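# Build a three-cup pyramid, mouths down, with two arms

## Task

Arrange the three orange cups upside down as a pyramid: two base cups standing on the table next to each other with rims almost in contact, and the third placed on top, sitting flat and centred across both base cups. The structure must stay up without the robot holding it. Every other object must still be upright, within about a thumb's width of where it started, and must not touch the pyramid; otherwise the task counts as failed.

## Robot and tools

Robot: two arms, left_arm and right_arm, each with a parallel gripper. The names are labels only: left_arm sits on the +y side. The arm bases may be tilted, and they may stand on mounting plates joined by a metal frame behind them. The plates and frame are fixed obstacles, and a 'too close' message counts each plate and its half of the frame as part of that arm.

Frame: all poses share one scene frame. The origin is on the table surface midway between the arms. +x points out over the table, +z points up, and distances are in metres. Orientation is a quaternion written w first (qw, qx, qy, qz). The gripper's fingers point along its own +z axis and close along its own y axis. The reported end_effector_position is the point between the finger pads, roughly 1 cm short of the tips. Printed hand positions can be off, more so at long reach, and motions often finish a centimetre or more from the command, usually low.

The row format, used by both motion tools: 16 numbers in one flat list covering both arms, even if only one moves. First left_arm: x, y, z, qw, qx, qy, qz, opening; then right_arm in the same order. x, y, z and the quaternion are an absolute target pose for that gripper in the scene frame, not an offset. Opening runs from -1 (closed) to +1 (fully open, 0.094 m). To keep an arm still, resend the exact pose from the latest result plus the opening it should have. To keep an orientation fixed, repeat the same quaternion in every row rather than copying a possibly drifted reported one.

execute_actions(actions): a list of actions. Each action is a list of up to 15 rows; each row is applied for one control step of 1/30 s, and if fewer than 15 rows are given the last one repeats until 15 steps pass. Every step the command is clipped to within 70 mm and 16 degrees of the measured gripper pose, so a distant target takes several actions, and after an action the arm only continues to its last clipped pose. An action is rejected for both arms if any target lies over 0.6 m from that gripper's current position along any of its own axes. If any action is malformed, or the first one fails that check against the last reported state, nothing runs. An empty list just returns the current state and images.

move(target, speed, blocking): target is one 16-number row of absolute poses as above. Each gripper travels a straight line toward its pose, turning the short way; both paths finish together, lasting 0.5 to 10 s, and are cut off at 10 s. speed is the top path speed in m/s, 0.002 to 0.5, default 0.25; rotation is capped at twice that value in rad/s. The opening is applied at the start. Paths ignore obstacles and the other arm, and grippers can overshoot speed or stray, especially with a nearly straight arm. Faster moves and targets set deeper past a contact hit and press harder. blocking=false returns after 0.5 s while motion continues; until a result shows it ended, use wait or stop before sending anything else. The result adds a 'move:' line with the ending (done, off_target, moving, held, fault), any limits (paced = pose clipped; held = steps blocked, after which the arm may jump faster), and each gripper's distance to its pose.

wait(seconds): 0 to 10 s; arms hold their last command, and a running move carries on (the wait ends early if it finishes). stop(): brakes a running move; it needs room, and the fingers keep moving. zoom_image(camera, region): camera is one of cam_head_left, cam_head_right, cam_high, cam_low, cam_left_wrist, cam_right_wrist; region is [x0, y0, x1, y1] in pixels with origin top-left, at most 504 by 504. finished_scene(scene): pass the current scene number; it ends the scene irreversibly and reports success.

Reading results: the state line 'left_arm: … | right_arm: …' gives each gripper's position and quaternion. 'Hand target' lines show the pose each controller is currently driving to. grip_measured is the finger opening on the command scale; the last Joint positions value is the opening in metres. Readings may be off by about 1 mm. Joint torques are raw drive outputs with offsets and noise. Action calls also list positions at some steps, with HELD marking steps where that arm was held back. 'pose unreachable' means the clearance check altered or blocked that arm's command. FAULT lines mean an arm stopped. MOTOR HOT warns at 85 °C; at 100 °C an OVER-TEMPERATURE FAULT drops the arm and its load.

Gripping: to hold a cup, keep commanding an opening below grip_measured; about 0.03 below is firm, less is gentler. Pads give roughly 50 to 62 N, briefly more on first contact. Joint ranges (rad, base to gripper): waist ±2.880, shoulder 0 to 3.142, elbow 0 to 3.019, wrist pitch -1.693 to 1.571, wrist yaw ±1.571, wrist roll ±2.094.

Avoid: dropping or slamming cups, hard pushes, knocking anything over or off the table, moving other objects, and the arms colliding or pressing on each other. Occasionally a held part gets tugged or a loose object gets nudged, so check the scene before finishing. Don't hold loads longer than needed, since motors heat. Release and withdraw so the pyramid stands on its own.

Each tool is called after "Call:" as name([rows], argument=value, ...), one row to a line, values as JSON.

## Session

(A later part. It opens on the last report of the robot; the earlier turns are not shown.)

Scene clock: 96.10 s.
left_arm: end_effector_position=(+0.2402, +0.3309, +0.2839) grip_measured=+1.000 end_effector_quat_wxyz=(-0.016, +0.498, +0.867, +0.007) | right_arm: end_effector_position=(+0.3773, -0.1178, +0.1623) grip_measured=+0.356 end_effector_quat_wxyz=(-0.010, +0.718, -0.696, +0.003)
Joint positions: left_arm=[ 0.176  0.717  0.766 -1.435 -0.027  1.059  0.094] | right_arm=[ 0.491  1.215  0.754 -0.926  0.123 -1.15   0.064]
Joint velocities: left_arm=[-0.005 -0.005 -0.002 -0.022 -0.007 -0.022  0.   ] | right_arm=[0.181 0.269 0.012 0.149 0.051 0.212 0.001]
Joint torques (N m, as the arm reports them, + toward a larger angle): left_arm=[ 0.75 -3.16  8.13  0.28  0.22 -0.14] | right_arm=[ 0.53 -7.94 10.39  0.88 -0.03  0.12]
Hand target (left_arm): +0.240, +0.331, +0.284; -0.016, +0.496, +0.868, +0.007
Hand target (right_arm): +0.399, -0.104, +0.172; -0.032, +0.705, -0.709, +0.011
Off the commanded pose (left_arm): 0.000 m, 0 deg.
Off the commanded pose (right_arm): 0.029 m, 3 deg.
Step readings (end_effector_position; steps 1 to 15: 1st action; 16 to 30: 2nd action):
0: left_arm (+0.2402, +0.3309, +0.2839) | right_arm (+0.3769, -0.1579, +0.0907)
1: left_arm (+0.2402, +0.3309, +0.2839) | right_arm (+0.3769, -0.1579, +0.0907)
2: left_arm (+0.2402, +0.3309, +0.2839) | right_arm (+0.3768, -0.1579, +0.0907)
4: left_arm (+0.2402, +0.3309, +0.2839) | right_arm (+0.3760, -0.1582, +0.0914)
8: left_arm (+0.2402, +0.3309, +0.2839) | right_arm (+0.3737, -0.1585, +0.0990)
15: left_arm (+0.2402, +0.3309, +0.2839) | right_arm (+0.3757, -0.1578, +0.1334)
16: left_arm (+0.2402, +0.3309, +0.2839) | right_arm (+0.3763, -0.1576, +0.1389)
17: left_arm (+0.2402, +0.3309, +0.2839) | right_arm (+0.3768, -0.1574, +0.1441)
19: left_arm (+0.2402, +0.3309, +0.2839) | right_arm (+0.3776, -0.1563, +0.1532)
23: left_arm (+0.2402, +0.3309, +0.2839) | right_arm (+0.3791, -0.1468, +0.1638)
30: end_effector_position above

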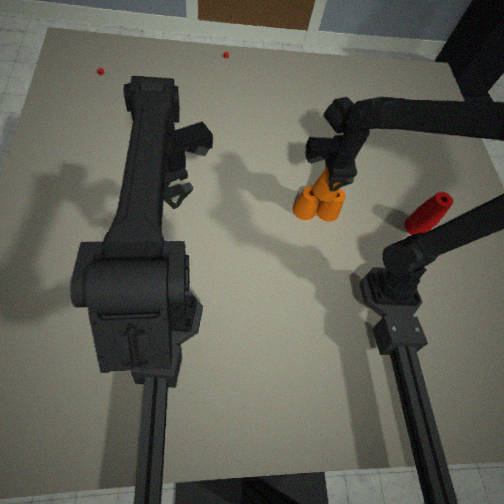

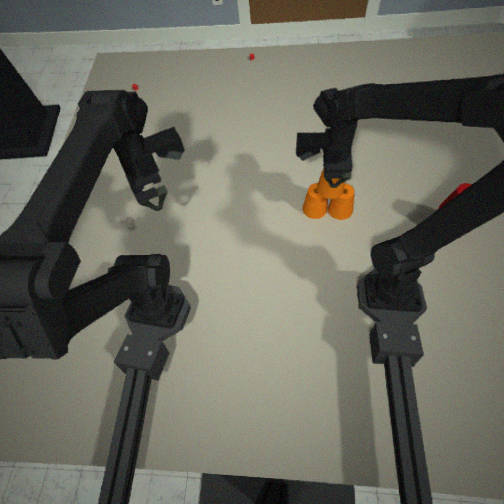

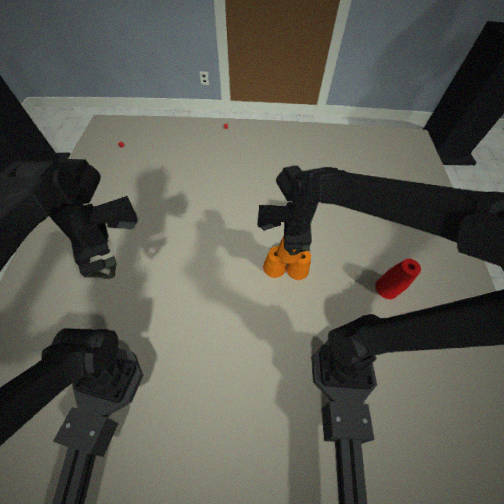

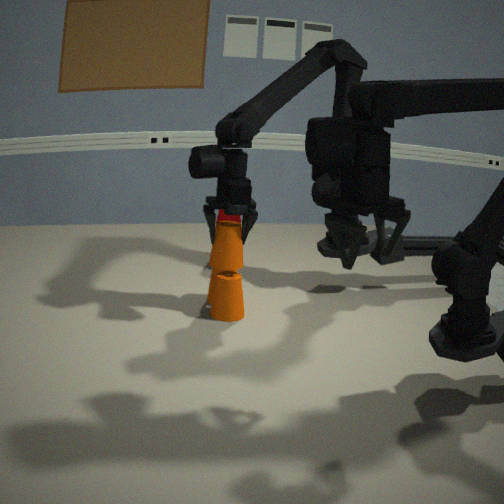

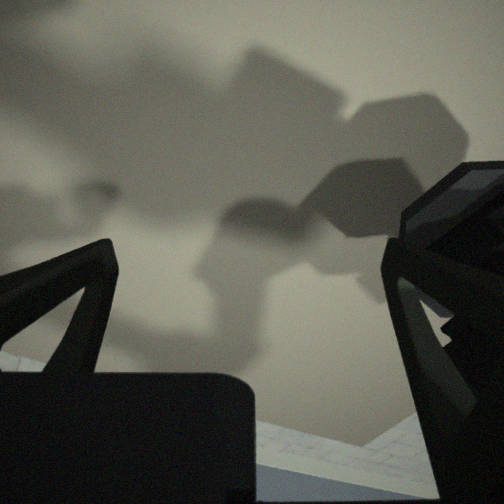

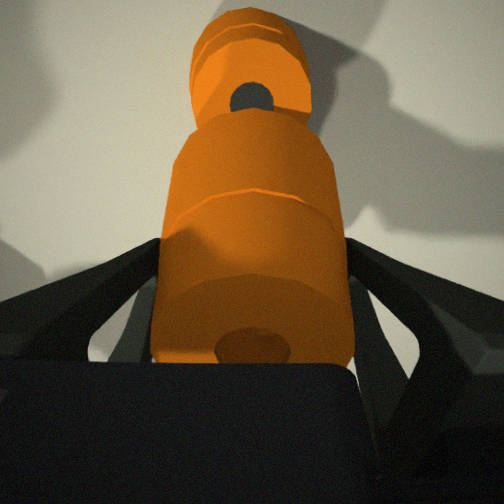

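Call:
execute_actions(actions=[])

Call:
zoom_image(camera="cam_head_right", region=[295, 160, 365, 228])

Call:
zoom_image(camera="cam_low", region=[190, 240, 260, 300])

Scene clock: 96.63 s.
left_arm: end_effector_position=(+0.2402, +0.3309, +0.2839) grip_measured=+1.000 end_effector_quat_wxyz=(-0.016, +0.498, +0.867, +0.007) | right_arm: end_effector_position=(+0.3754, -0.1155, +0.1545) grip_measured=+0.356 end_effector_quat_wxyz=(-0.001, +0.711, -0.703, +0.000)
Joint positions: left_arm=[ 0.176  0.717  0.766 -1.435 -0.027  1.059  0.094] | right_arm=[ 0.498  1.241  0.754 -0.92   0.126 -1.122  0.064]
Joint velocities: left_arm=[-0.015  0.005  0.007  0.007 -0.037  0.022  0.   ] | right_arm=[-0.005  0.005  0.002 -0.022 -0.022  0.007 -0.001]
Joint torques (N m, as the arm reports them, + toward a larger angle): left_arm=[ 0.67 -3.    8.06  0.45  0.23 -0.15] | right_arm=[ 0.62 -8.56 10.32  0.87 -0.03  0.07]
Hand target (left_arm): +0.240, +0.331, +0.284; -0.016, +0.496, +0.868, +0.007
Hand target (right_arm): +0.399, -0.104, +0.172; -0.031, +0.705, -0.709, +0.011
Off the commanded pose (left_arm): 0.000 m, 0 deg.
Off the commanded pose (right_arm): 0.033 m, 4 deg.

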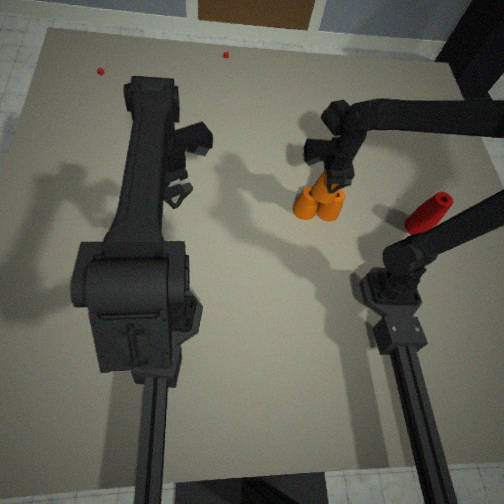

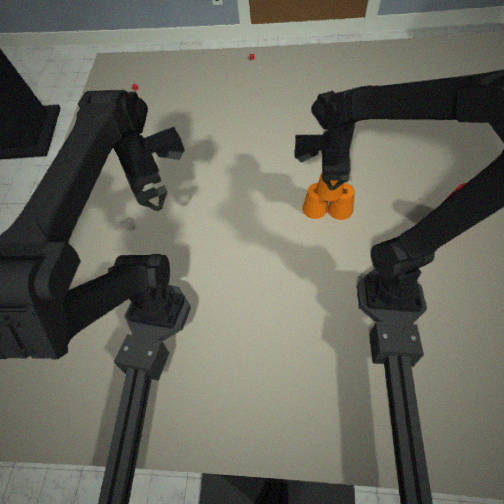

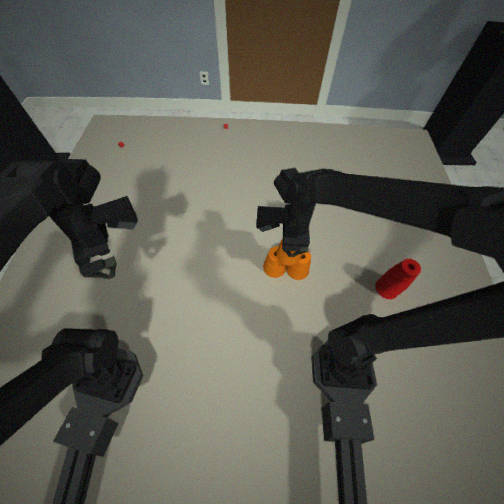

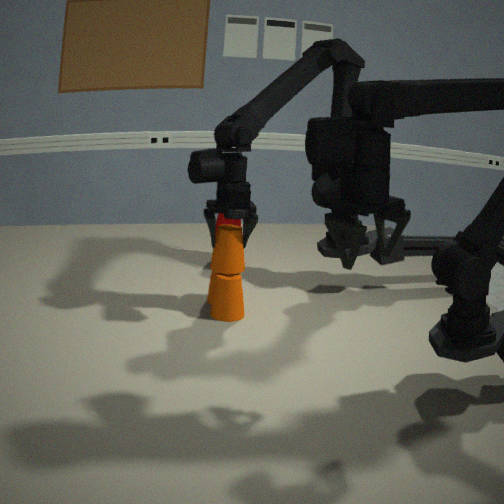

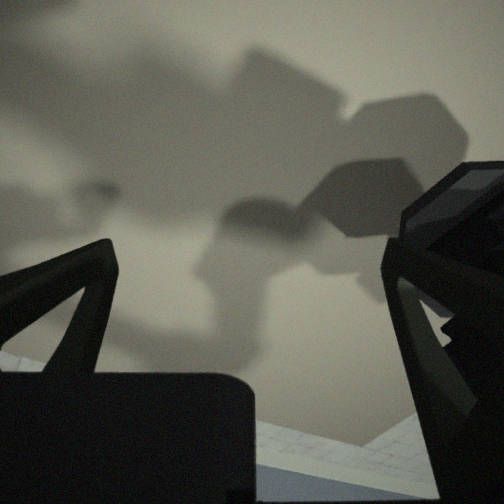

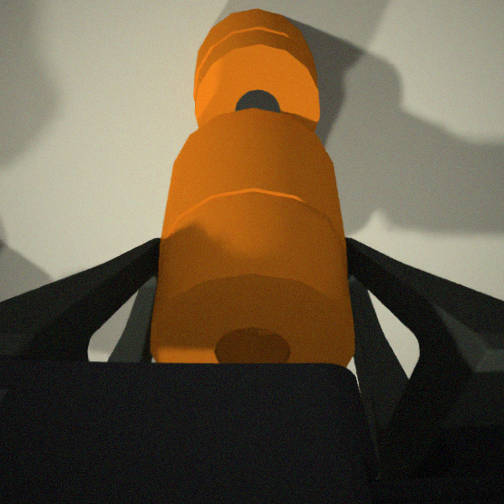

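Region (295, 160, 365, 228) of cam_head_right's 504x504 image, scaled by 7.200, with more detail than that image has; it fills the top 490 rows of this view, and the rest is white.

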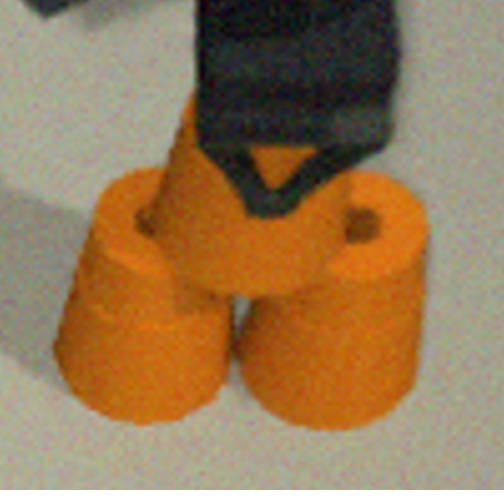

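Region (190, 240, 260, 300) of cam_low's 504x504 image, scaled by 7.200, with more detail than that image has; it fills the top 432 rows of this view, and the rest is white.

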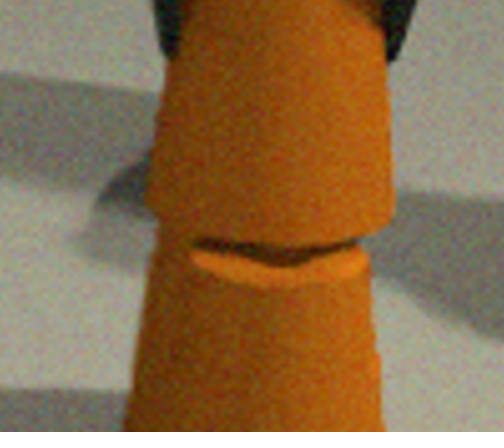

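Call:
execute_actions([
  [[0.2402,0.3309,0.2839,-0.016,0.496,0.868,0.007,1.0,0.4001,-0.1056,0.1716,-0.0310,0.7044,-0.7090,0.0110,0.322],[0.2402,0.3309,0.2839,-0.016,0.496,0.868,0.007,1.0,0.4009,-0.1072,0.1714,-0.0310,0.7044,-0.7090,0.0110,0.322],[0.2402,0.3309,0.2839,-0.016,0.496,0.868,0.007,1.0,0.4017,-0.1087,0.1712,-0.0310,0.7044,-0.7090,0.0110,0.322],[0.2402,0.3309,0.2839,-0.016,0.496,0.868,0.007,1.0,0.4022,-0.1100,0.1705,-0.0301,0.7045,-0.7090,0.0107,0.322],[0.2402,0.3309,0.2839,-0.016,0.496,0.868,0.007,1.0,0.4026,-0.1111,0.1697,-0.0292,0.7045,-0.7090,0.0104,0.322],[0.2402,0.3309,0.2839,-0.016,0.496,0.868,0.007,1.0,0.4029,-0.1120,0.1690,-0.0283,0.7046,-0.7090,0.0101,0.322],[0.2402,0.3309,0.2839,-0.016,0.496,0.868,0.007,1.0,0.4027,-0.1120,0.1684,-0.0274,0.7047,-0.7089,0.0098,0.322],[0.2402,0.3309,0.2839,-0.016,0.496,0.868,0.007,1.0,0.4026,-0.1120,0.1678,-0.0265,0.7047,-0.7089,0.0095,0.322],[0.2402,0.3309,0.2839,-0.016,0.496,0.868,0.007,1.0,0.4024,-0.1121,0.1672,-0.0256,0.7048,-0.7089,0.0092,0.322],[0.2402,0.3309,0.2839,-0.016,0.496,0.868,0.007,1.0,0.4023,-0.1121,0.1666,-0.0247,0.7049,-0.7088,0.0089,0.322],[0.2402,0.3309,0.2839,-0.016,0.496,0.868,0.007,1.0,0.4021,-0.1121,0.1660,-0.0238,0.7049,-0.7088,0.0086,0.322],[0.2402,0.3309,0.2839,-0.016,0.496,0.868,0.007,1.0,0.4020,-0.1121,0.1654,-0.0229,0.7050,-0.7088,0.0083,0.322],[0.2402,0.3309,0.2839,-0.016,0.496,0.868,0.007,1.0,0.4018,-0.1122,0.1648,-0.0220,0.7051,-0.7087,0.0080,0.322],[0.2402,0.3309,0.2839,-0.016,0.496,0.868,0.007,1.0,0.4017,-0.1122,0.1642,-0.0211,0.7051,-0.7087,0.0077,0.322],[0.2402,0.3309,0.2839,-0.016,0.496,0.868,0.007,1.0,0.4015,-0.1122,0.1636,-0.0202,0.7052,-0.7087,0.0074,0.322]],
])

Scene clock: 99.80 s.
left_arm: end_effector_position=(+0.2402, +0.3309, +0.2839) grip_measured=+1.000 end_effector_quat_wxyz=(-0.016, +0.498, +0.867, +0.007) | right_arm: end_effector_position=(+0.3762, -0.1181, +0.1532) grip_measured=+0.356 end_effector_quat_wxyz=(+0.001, +0.708, -0.706, +0.000)
Joint positions: left_arm=[ 0.176  0.717  0.766 -1.435 -0.027  1.059  0.094] | right_arm=[ 0.489  1.244  0.754 -0.92   0.126 -1.122  0.064]
Joint velocities: left_arm=[ 0.005 -0.015 -0.022 -0.012 -0.022  0.051  0.   ] | right_arm=[-0.015  0.044 -0.007  0.007 -0.037 -0.007 -0.   ]
Joint torques (N m, as the arm reports them, + toward a larger angle): left_arm=[ 0.13 -2.87  8.11  0.5   0.26 -0.09] | right_arm=[-0.82 -7.5  10.19  0.85 -0.2  -0.21]
Hand target (left_arm): +0.240, +0.331, +0.284; -0.016, +0.496, +0.868, +0.007
Hand target (right_arm): +0.401, -0.112, +0.164; -0.020, +0.705, -0.709, +0.008
Off the commanded pose (left_arm): 0.000 m, 0 deg.
Off the commanded pose (right_arm): 0.028 m, 3 deg.
Step readings (end_effector_position):
0: left_arm (+0.2402, +0.3309, +0.2839) | right_arm (+0.3754, -0.1155, +0.1545)
1: left_arm (+0.2402, +0.3309, +0.2839) | right_arm (+0.3754, -0.1155, +0.1545)
2: left_arm (+0.2402, +0.3309, +0.2839) | right_arm (+0.3754, -0.1155, +0.1545)
4: left_arm (+0.2402, +0.3309, +0.2839) | right_arm (+0.3754, -0.1155, +0.1545)
8: left_arm (+0.2402, +0.3309, +0.2839) | right_arm (+0.3759, -0.1168, +0.1543)
15: end_effector_position above

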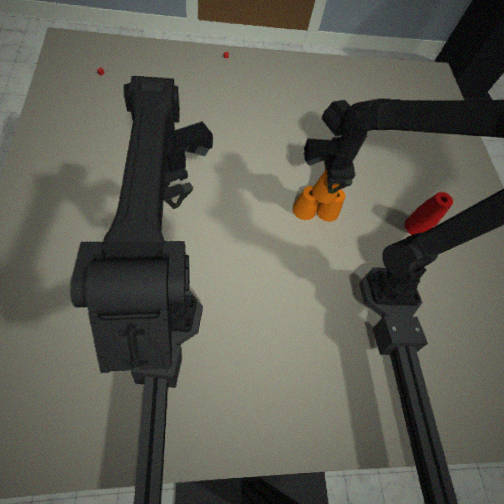

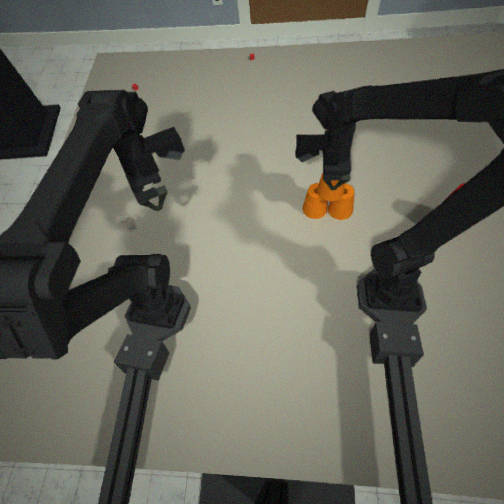

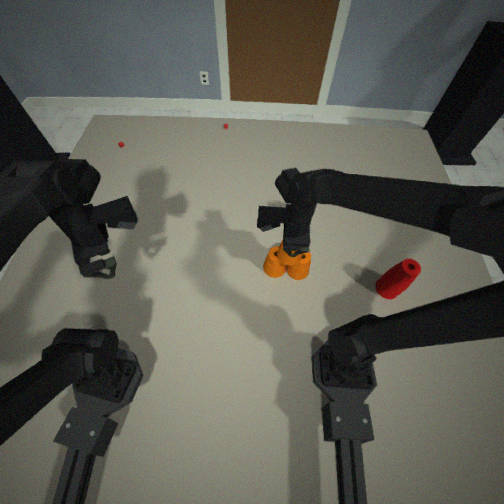

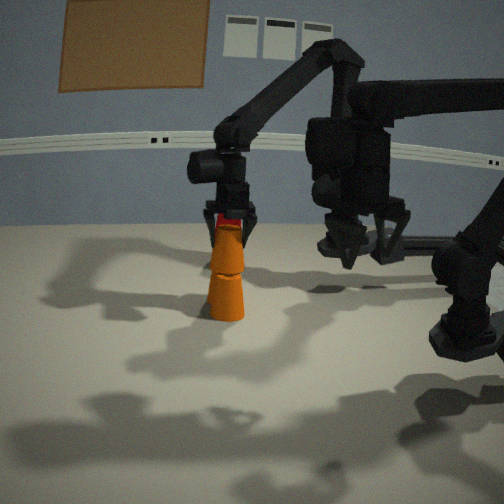

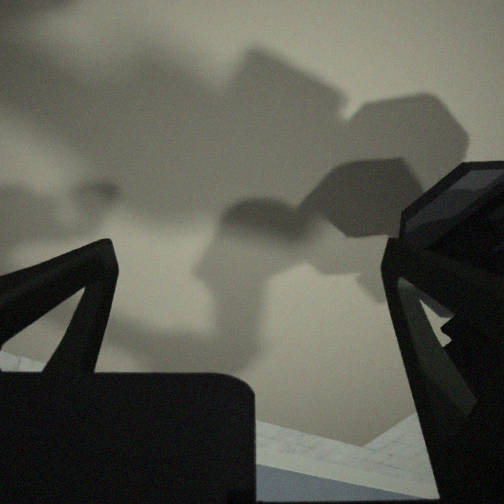

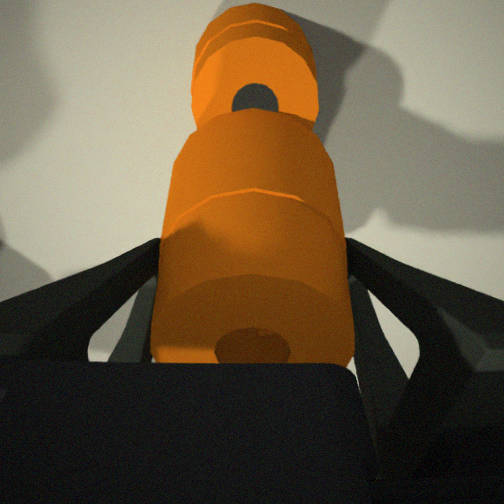

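Call:
execute_actions(actions=[])

Call:
zoom_image(camera="cam_low", region=[195, 250, 255, 295])

Scene clock: 100.33 s.
left_arm: end_effector_position=(+0.2402, +0.3309, +0.2839) grip_measured=+1.000 end_effector_quat_wxyz=(-0.016, +0.498, +0.867, +0.007) | right_arm: end_effector_position=(+0.3754, -0.1182, +0.1510) grip_measured=+0.356 end_effector_quat_wxyz=(+0.004, +0.709, -0.706, -0.001)
Joint positions: left_arm=[ 0.176  0.717  0.766 -1.435 -0.027  1.059  0.094] | right_arm=[ 0.489  1.251  0.754 -0.92   0.126 -1.122  0.064]
Joint velocities: left_arm=[-0.005 -0.015 -0.002  0.002  0.11   0.051  0.   ] | right_arm=[-0.005  0.005  0.007 -0.007 -0.066 -0.051 -0.   ]
Joint torques (N m, as the arm reports them, + toward a larger angle): left_arm=[ 0.68 -3.36  8.03  0.38  0.27 -0.07] | right_arm=[-0.71 -8.41 10.17  0.86 -0.21 -0.21]
Hand target (left_arm): +0.240, +0.331, +0.284; -0.016, +0.496, +0.868, +0.007
Hand target (right_arm): +0.401, -0.112, +0.164; -0.020, +0.705, -0.709, +0.008
Off the commanded pose (left_arm): 0.000 m, 0 deg.
Off the commanded pose (right_arm): 0.030 m, 3 deg.

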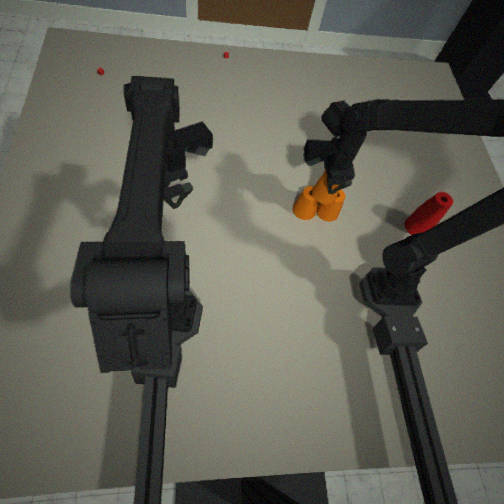

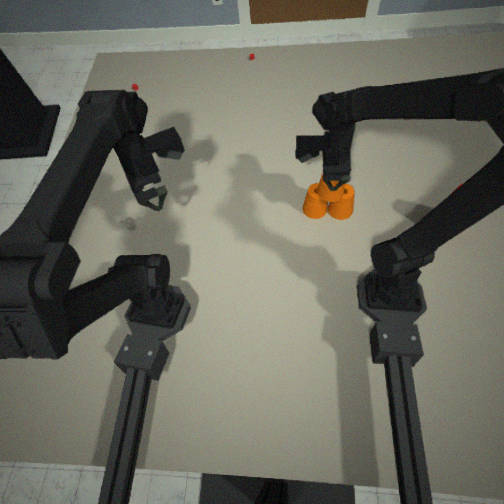

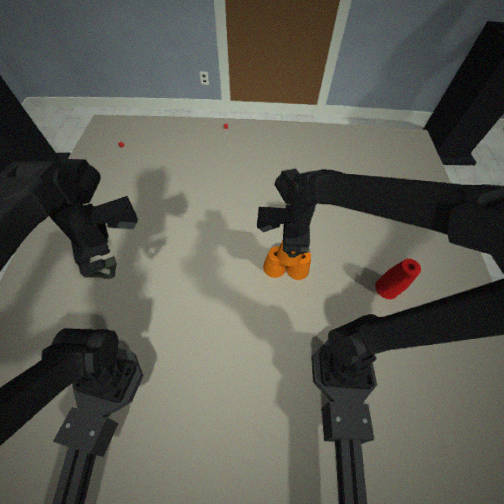

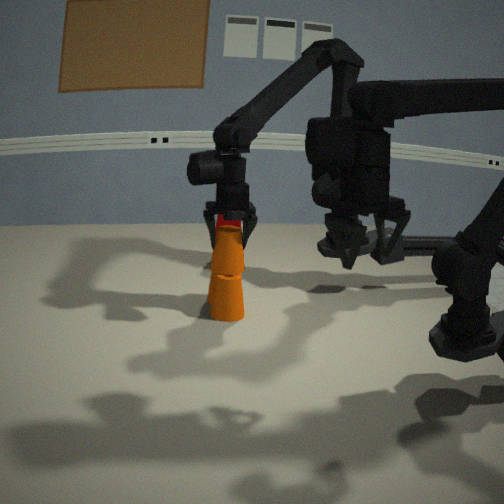

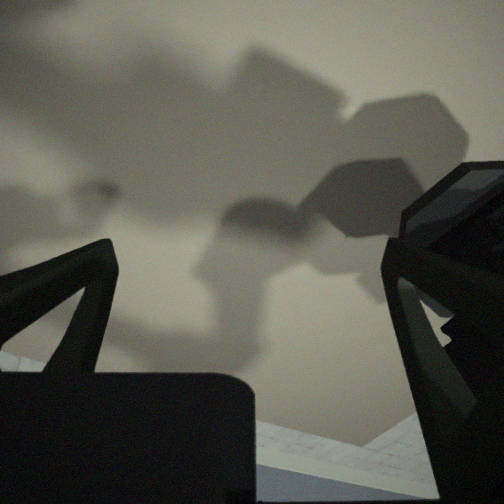

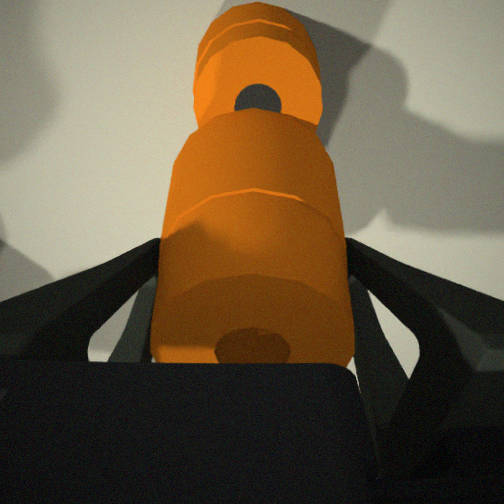

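Region (195, 250, 255, 295) of cam_low's 504x504 image, scaled by 8.400, with more detail than that image has; it fills the top 378 rows of this view, and the rest is white.

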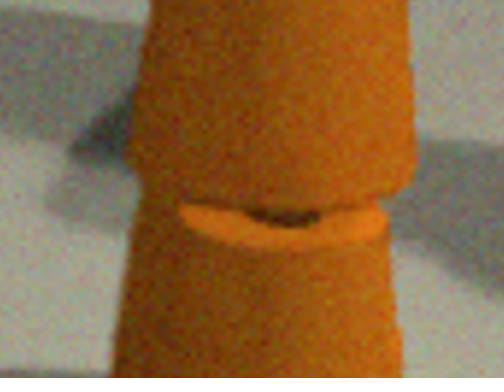

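Call:
execute_actions([
  [[0.2402,0.3309,0.2839,-0.016,0.496,0.868,0.007,1.0,0.4016,-0.1124,0.1628,-0.0195,0.7052,-0.7087,0.0072,0.322],[0.2402,0.3309,0.2839,-0.016,0.496,0.868,0.007,1.0,0.4017,-0.1125,0.1620,-0.0188,0.7053,-0.7086,0.0069,0.322],[0.2402,0.3309,0.2839,-0.016,0.496,0.868,0.007,1.0,0.4019,-0.1127,0.1612,-0.0180,0.7053,-0.7086,0.0067,0.322],[0.2402,0.3309,0.2839,-0.016,0.496,0.868,0.007,1.0,0.4020,-0.1128,0.1604,-0.0173,0.7054,-0.7086,0.0064,0.322],[0.2402,0.3309,0.2839,-0.016,0.496,0.868,0.007,1.0,0.4021,-0.1130,0.1596,-0.0166,0.7054,-0.7086,0.0062,0.322],[0.2402,0.3309,0.2839,-0.016,0.496,0.868,0.007,1.0,0.4021,-0.1130,0.1596,-0.0166,0.7054,-0.7086,0.0062,0.322],[0.2402,0.3309,0.2839,-0.016,0.496,0.868,0.007,1.0,0.4021,-0.1130,0.1596,-0.0166,0.7054,-0.7086,0.0062,0.322],[0.2402,0.3309,0.2839,-0.016,0.496,0.868,0.007,1.0,0.4021,-0.1130,0.1596,-0.0166,0.7054,-0.7086,0.0062,0.322],[0.2402,0.3309,0.2839,-0.016,0.496,0.868,0.007,1.0,0.4021,-0.1130,0.1596,-0.0166,0.7054,-0.7086,0.0062,0.322],[0.2402,0.3309,0.2839,-0.016,0.496,0.868,0.007,1.0,0.4021,-0.1130,0.1596,-0.0166,0.7054,-0.7086,0.0062,0.33],[0.2402,0.3309,0.2839,-0.016,0.496,0.868,0.007,1.0,0.4021,-0.1130,0.1596,-0.0166,0.7054,-0.7086,0.0062,0.345],[0.2402,0.3309,0.2839,-0.016,0.496,0.868,0.007,1.0,0.4021,-0.1130,0.1596,-0.0166,0.7054,-0.7086,0.0062,0.365],[0.2402,0.3309,0.2839,-0.016,0.496,0.868,0.007,1.0,0.4021,-0.1130,0.1596,-0.0166,0.7054,-0.7086,0.0062,0.41],[0.2402,0.3309,0.2839,-0.016,0.496,0.868,0.007,1.0,0.4021,-0.1130,0.1596,-0.0166,0.7054,-0.7086,0.0062,0.5],[0.2402,0.3309,0.2839,-0.016,0.496,0.868,0.007,1.0,0.4021,-0.1130,0.1596,-0.0166,0.7054,-0.7086,0.0062,0.65]],
  [[0.2402,0.3309,0.2839,-0.016,0.496,0.868,0.007,1.0,0.4020,-0.1129,0.1603,-0.0167,0.7054,-0.7086,0.0062,0.8],[0.2402,0.3309,0.2839,-0.016,0.496,0.868,0.007,1.0,0.4018,-0.1128,0.1624,-0.0169,0.7054,-0.7086,0.0063,0.92],[0.2402,0.3309,0.2839,-0.016,0.496,0.868,0.007,1.0,0.4013,-0.1125,0.1659,-0.0173,0.7054,-0.7086,0.0065,1.0],[0.2402,0.3309,0.2839,-0.016,0.496,0.868,0.007,1.0,0.4008,-0.1122,0.1705,-0.0178,0.7053,-0.7086,0.0067,1.0],[0.2402,0.3309,0.2839,-0.016,0.496,0.868,0.007,1.0,0.4001,-0.1118,0.1761,-0.0185,0.7053,-0.7086,0.0069,1.0],[0.2402,0.3309,0.2839,-0.016,0.496,0.868,0.007,1.0,0.3993,-0.1113,0.1824,-0.0192,0.7052,-0.7087,0.0072,1.0],[0.2402,0.3309,0.2839,-0.016,0.496,0.868,0.007,1.0,0.3985,-0.1108,0.1891,-0.0199,0.7052,-0.7087,0.0075,1.0],[0.2402,0.3309,0.2839,-0.016,0.496,0.868,0.007,1.0,0.3977,-0.1103,0.1960,-0.0207,0.7051,-0.7087,0.0077,1.0],[0.2402,0.3309,0.2839,-0.016,0.496,0.868,0.007,1.0,0.3969,-0.1098,0.2027,-0.0214,0.7051,-0.7087,0.0080,1.0],[0.2402,0.3309,0.2839,-0.016,0.496,0.868,0.007,1.0,0.3961,-0.1093,0.2090,-0.0222,0.7050,-0.7088,0.0083,1.0],[0.2402,0.3309,0.2839,-0.016,0.496,0.868,0.007,1.0,0.3954,-0.1089,0.2146,-0.0228,0.7050,-0.7088,0.0085,1.0],[0.2402,0.3309,0.2839,-0.016,0.496,0.868,0.007,1.0,0.3949,-0.1086,0.2192,-0.0233,0.7050,-0.7088,0.0087,1.0],[0.2402,0.3309,0.2839,-0.016,0.496,0.868,0.007,1.0,0.3944,-0.1083,0.2227,-0.0237,0.7049,-0.7088,0.0089,1.0],[0.2402,0.3309,0.2839,-0.016,0.496,0.868,0.007,1.0,0.3942,-0.1082,0.2248,-0.0239,0.7049,-0.7088,0.0090,1.0],[0.2402,0.3309,0.2839,-0.016,0.496,0.868,0.007,1.0,0.3941,-0.1081,0.2255,-0.0240,0.7049,-0.7088,0.0090,1.0]],
])

Scene clock: 107.60 s.
left_arm: end_effector_position=(+0.2402, +0.3309, +0.2839) grip_measured=+1.000 end_effector_quat_wxyz=(-0.016, +0.498, +0.867, +0.007) | right_arm: end_effector_position=(+0.3745, -0.1210, +0.1950) grip_measured=+1.000 end_effector_quat_wxyz=(+0.006, +0.709, -0.705, -0.001)
Joint positions: left_arm=[ 0.176  0.717  0.766 -1.435 -0.027  1.059  0.094] | right_arm=[ 0.5    1.171  0.814 -1.065  0.127 -1.112  0.094]
Joint velocities: left_arm=[-0.005 -0.005  0.012 -0.012 -0.007 -0.095  0.   ] | right_arm=[ 0.103 -0.317  0.217 -0.261 -0.051  0.022  0.   ]
Joint torques (N m, as the arm reports them, + toward a larger angle): left_arm=[ 0.79 -3.4   8.19  0.43  0.21 -0.1 ] | right_arm=[ 0.66 -8.68 10.83  0.32  0.01  0.08]
Hand target (left_arm): +0.240, +0.331, +0.284; -0.016, +0.496, +0.868, +0.007
Hand target (right_arm): +0.393, -0.109, +0.224; -0.025, +0.705, -0.709, +0.009
Off the commanded pose (left_arm): 0.000 m, 0 deg.
Off the commanded pose (right_arm): 0.038 m, 4 deg.
Step readings (end_effector_position; steps 1 to 15: 1st action; 16 to 30: 2nd action):
0: left_arm (+0.2402, +0.3309, +0.2839) | right_arm (+0.3754, -0.1182, +0.1510)
1: left_arm (+0.2402, +0.3309, +0.2839) | right_arm (+0.3754, -0.1182, +0.1510)
2: left_arm (+0.2402, +0.3309, +0.2839) | right_arm (+0.3754, -0.1182, +0.1510)
4: left_arm (+0.2402, +0.3309, +0.2839) | right_arm (+0.3755, -0.1182, +0.1505)
8: left_arm (+0.2402, +0.3309, +0.2839) | right_arm (+0.3761, -0.1181, +0.1505)
15: left_arm (+0.2402, +0.3309, +0.2839) | right_arm (+0.3763, -0.1181, +0.1502)
16: left_arm (+0.2402, +0.3309, +0.2839) | right_arm (+0.3762, -0.1182, +0.1497)
17: left_arm (+0.2402, +0.3309, +0.2839) | right_arm (+0.3761, -0.1182, +0.1495)
19: left_arm (+0.2402, +0.3309, +0.2839) | right_arm (+0.3759, -0.1183, +0.1495)
23: left_arm (+0.2402, +0.3309, +0.2839) | right_arm (+0.3734, -0.1204, +0.1557)
30: end_effector_position above

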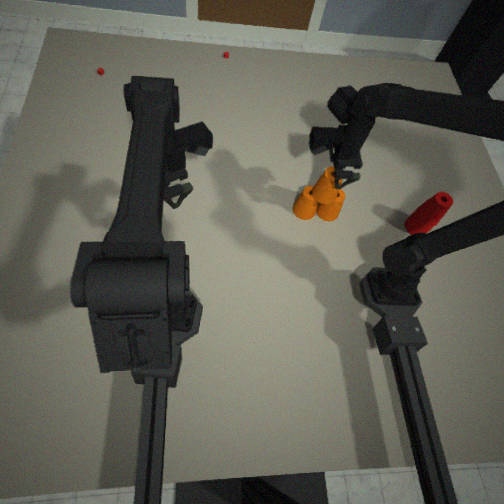

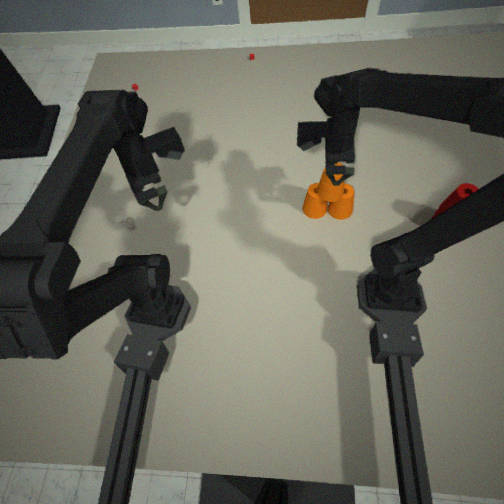

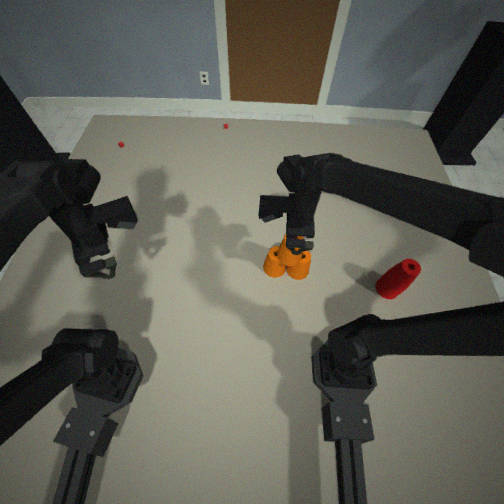

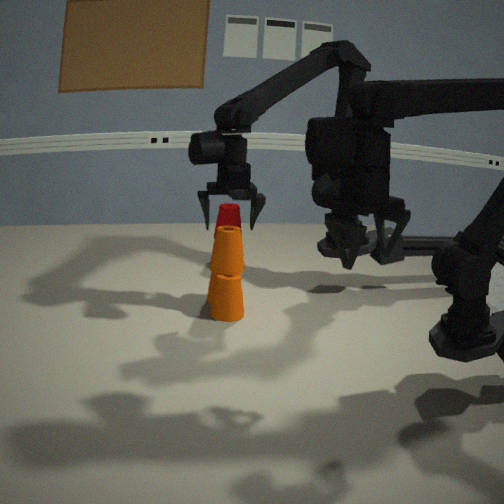

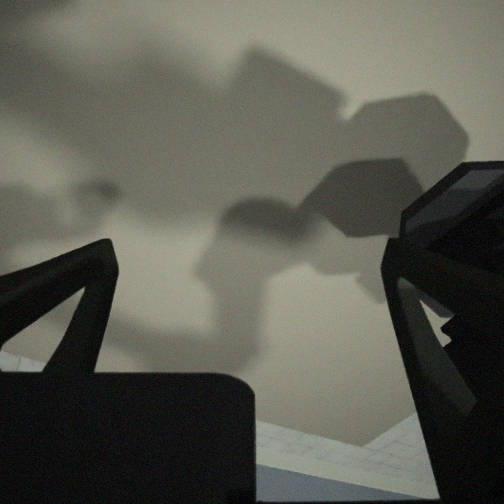

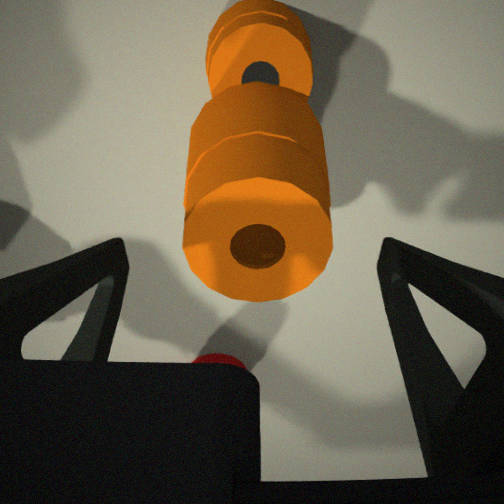

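Contact was made at z≈0.1505, and the cup has been released. I'll check the result before ending the scene.

Call:
execute_actions(actions=[])

Call:
zoom_image(camera="cam_head_right", region=[295, 150, 370, 228])

Call:
zoom_image(camera="cam_low", region=[180, 185, 280, 330])

Call:
zoom_image(camera="cam_head_left", region=[285, 155, 365, 230])

Scene clock: 108.13 s.
left_arm: end_effector_position=(+0.2402, +0.3309, +0.2839) grip_measured=+1.000 end_effector_quat_wxyz=(-0.016, +0.498, +0.867, +0.007) | right_arm: end_effector_position=(+0.3785, -0.1179, +0.2078) grip_measured=+1.000 end_effector_quat_wxyz=(-0.006, +0.708, -0.706, +0.002)
Joint positions: left_arm=[ 0.176  0.717  0.766 -1.435 -0.027  1.059  0.094] | right_arm=[ 0.508  1.15   0.832 -1.081  0.128 -1.104  0.094]
Joint velocities: left_arm=[-0.015 -0.015 -0.037 -0.007 -0.007  0.007  0.   ] | right_arm=[ 0.005 -0.024  0.007 -0.002 -0.037 -0.037  0.   ]
Joint torques (N m, as the arm reports them, + toward a larger angle): left_arm=[ 0.2  -3.19  7.88  0.49  0.22 -0.15] | right_arm=[ 0.65 -8.15 10.68  0.19 -0.03  0.08]
Hand target (left_arm): +0.240, +0.331, +0.284; -0.016, +0.496, +0.868, +0.007
Hand target (right_arm): +0.393, -0.109, +0.224; -0.025, +0.705, -0.709, +0.008
Off the commanded pose (left_arm): 0.000 m, 0 deg.
Off the commanded pose (right_arm): 0.025 m, 2 deg.

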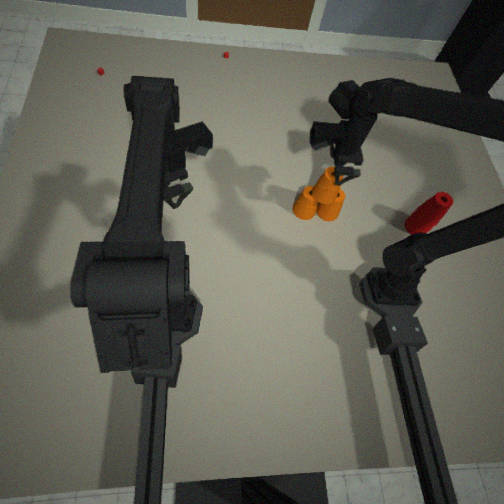

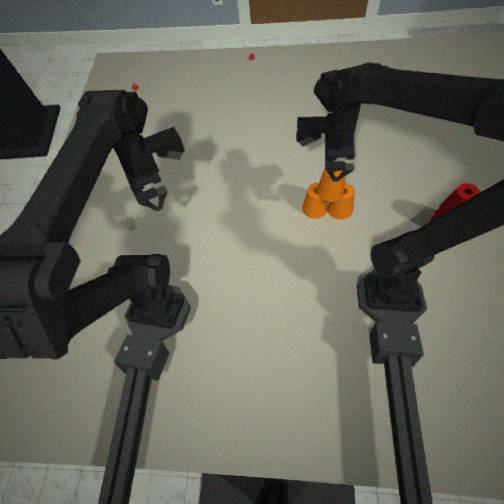

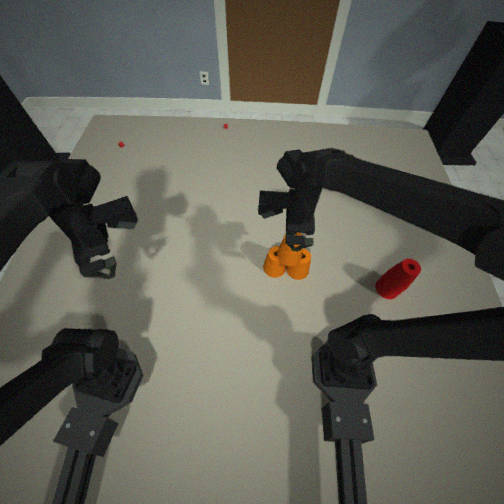

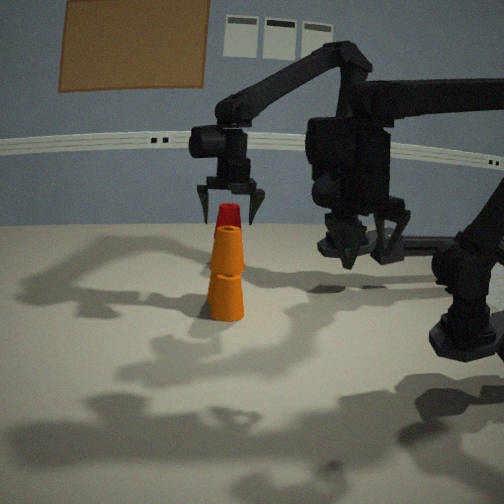

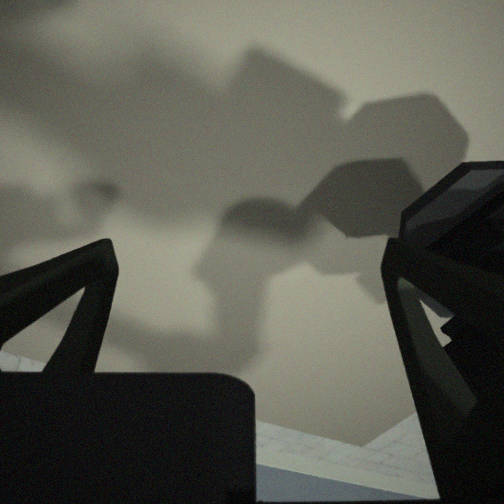

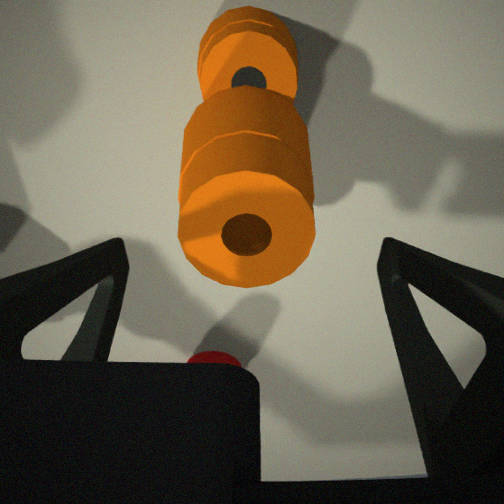

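Region (295, 150, 370, 228) of cam_head_right's 504x504 image, scaled by 6.462, with more detail than that image has; it fills the left 485 columns of this view, and the rest is white.

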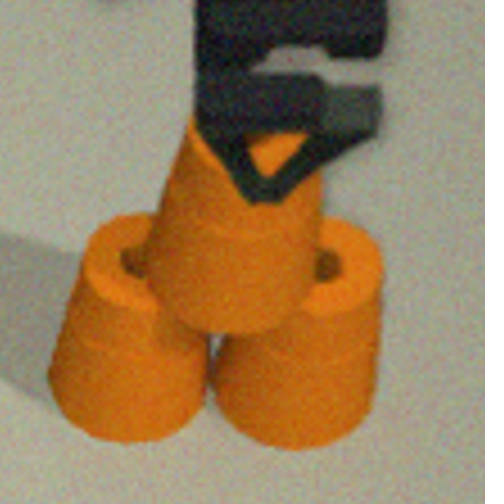

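Region (180, 185, 280, 330) of cam_low's 504x504 image, scaled by 3.476, with more detail than that image has; it fills the left 348 columns of this view, and the rest is white.

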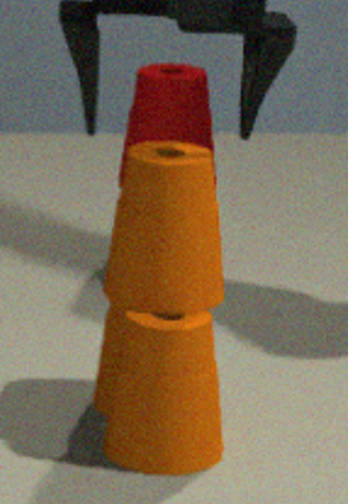

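Region (285, 155, 365, 230) of cam_head_left's 504x504 image, scaled by 6.300, with more detail than that image has; it fills the top 472 rows of this view, and the rest is white.

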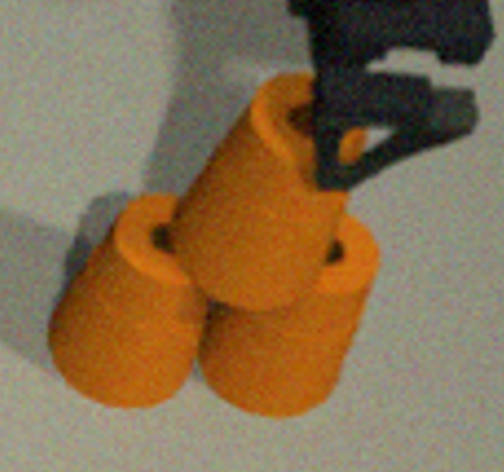

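The pyramid is centred and level, the gripper is clear of it, and the other objects haven't moved.

Call:
finished_scene(scene=2)

The scene is finished: the task was done.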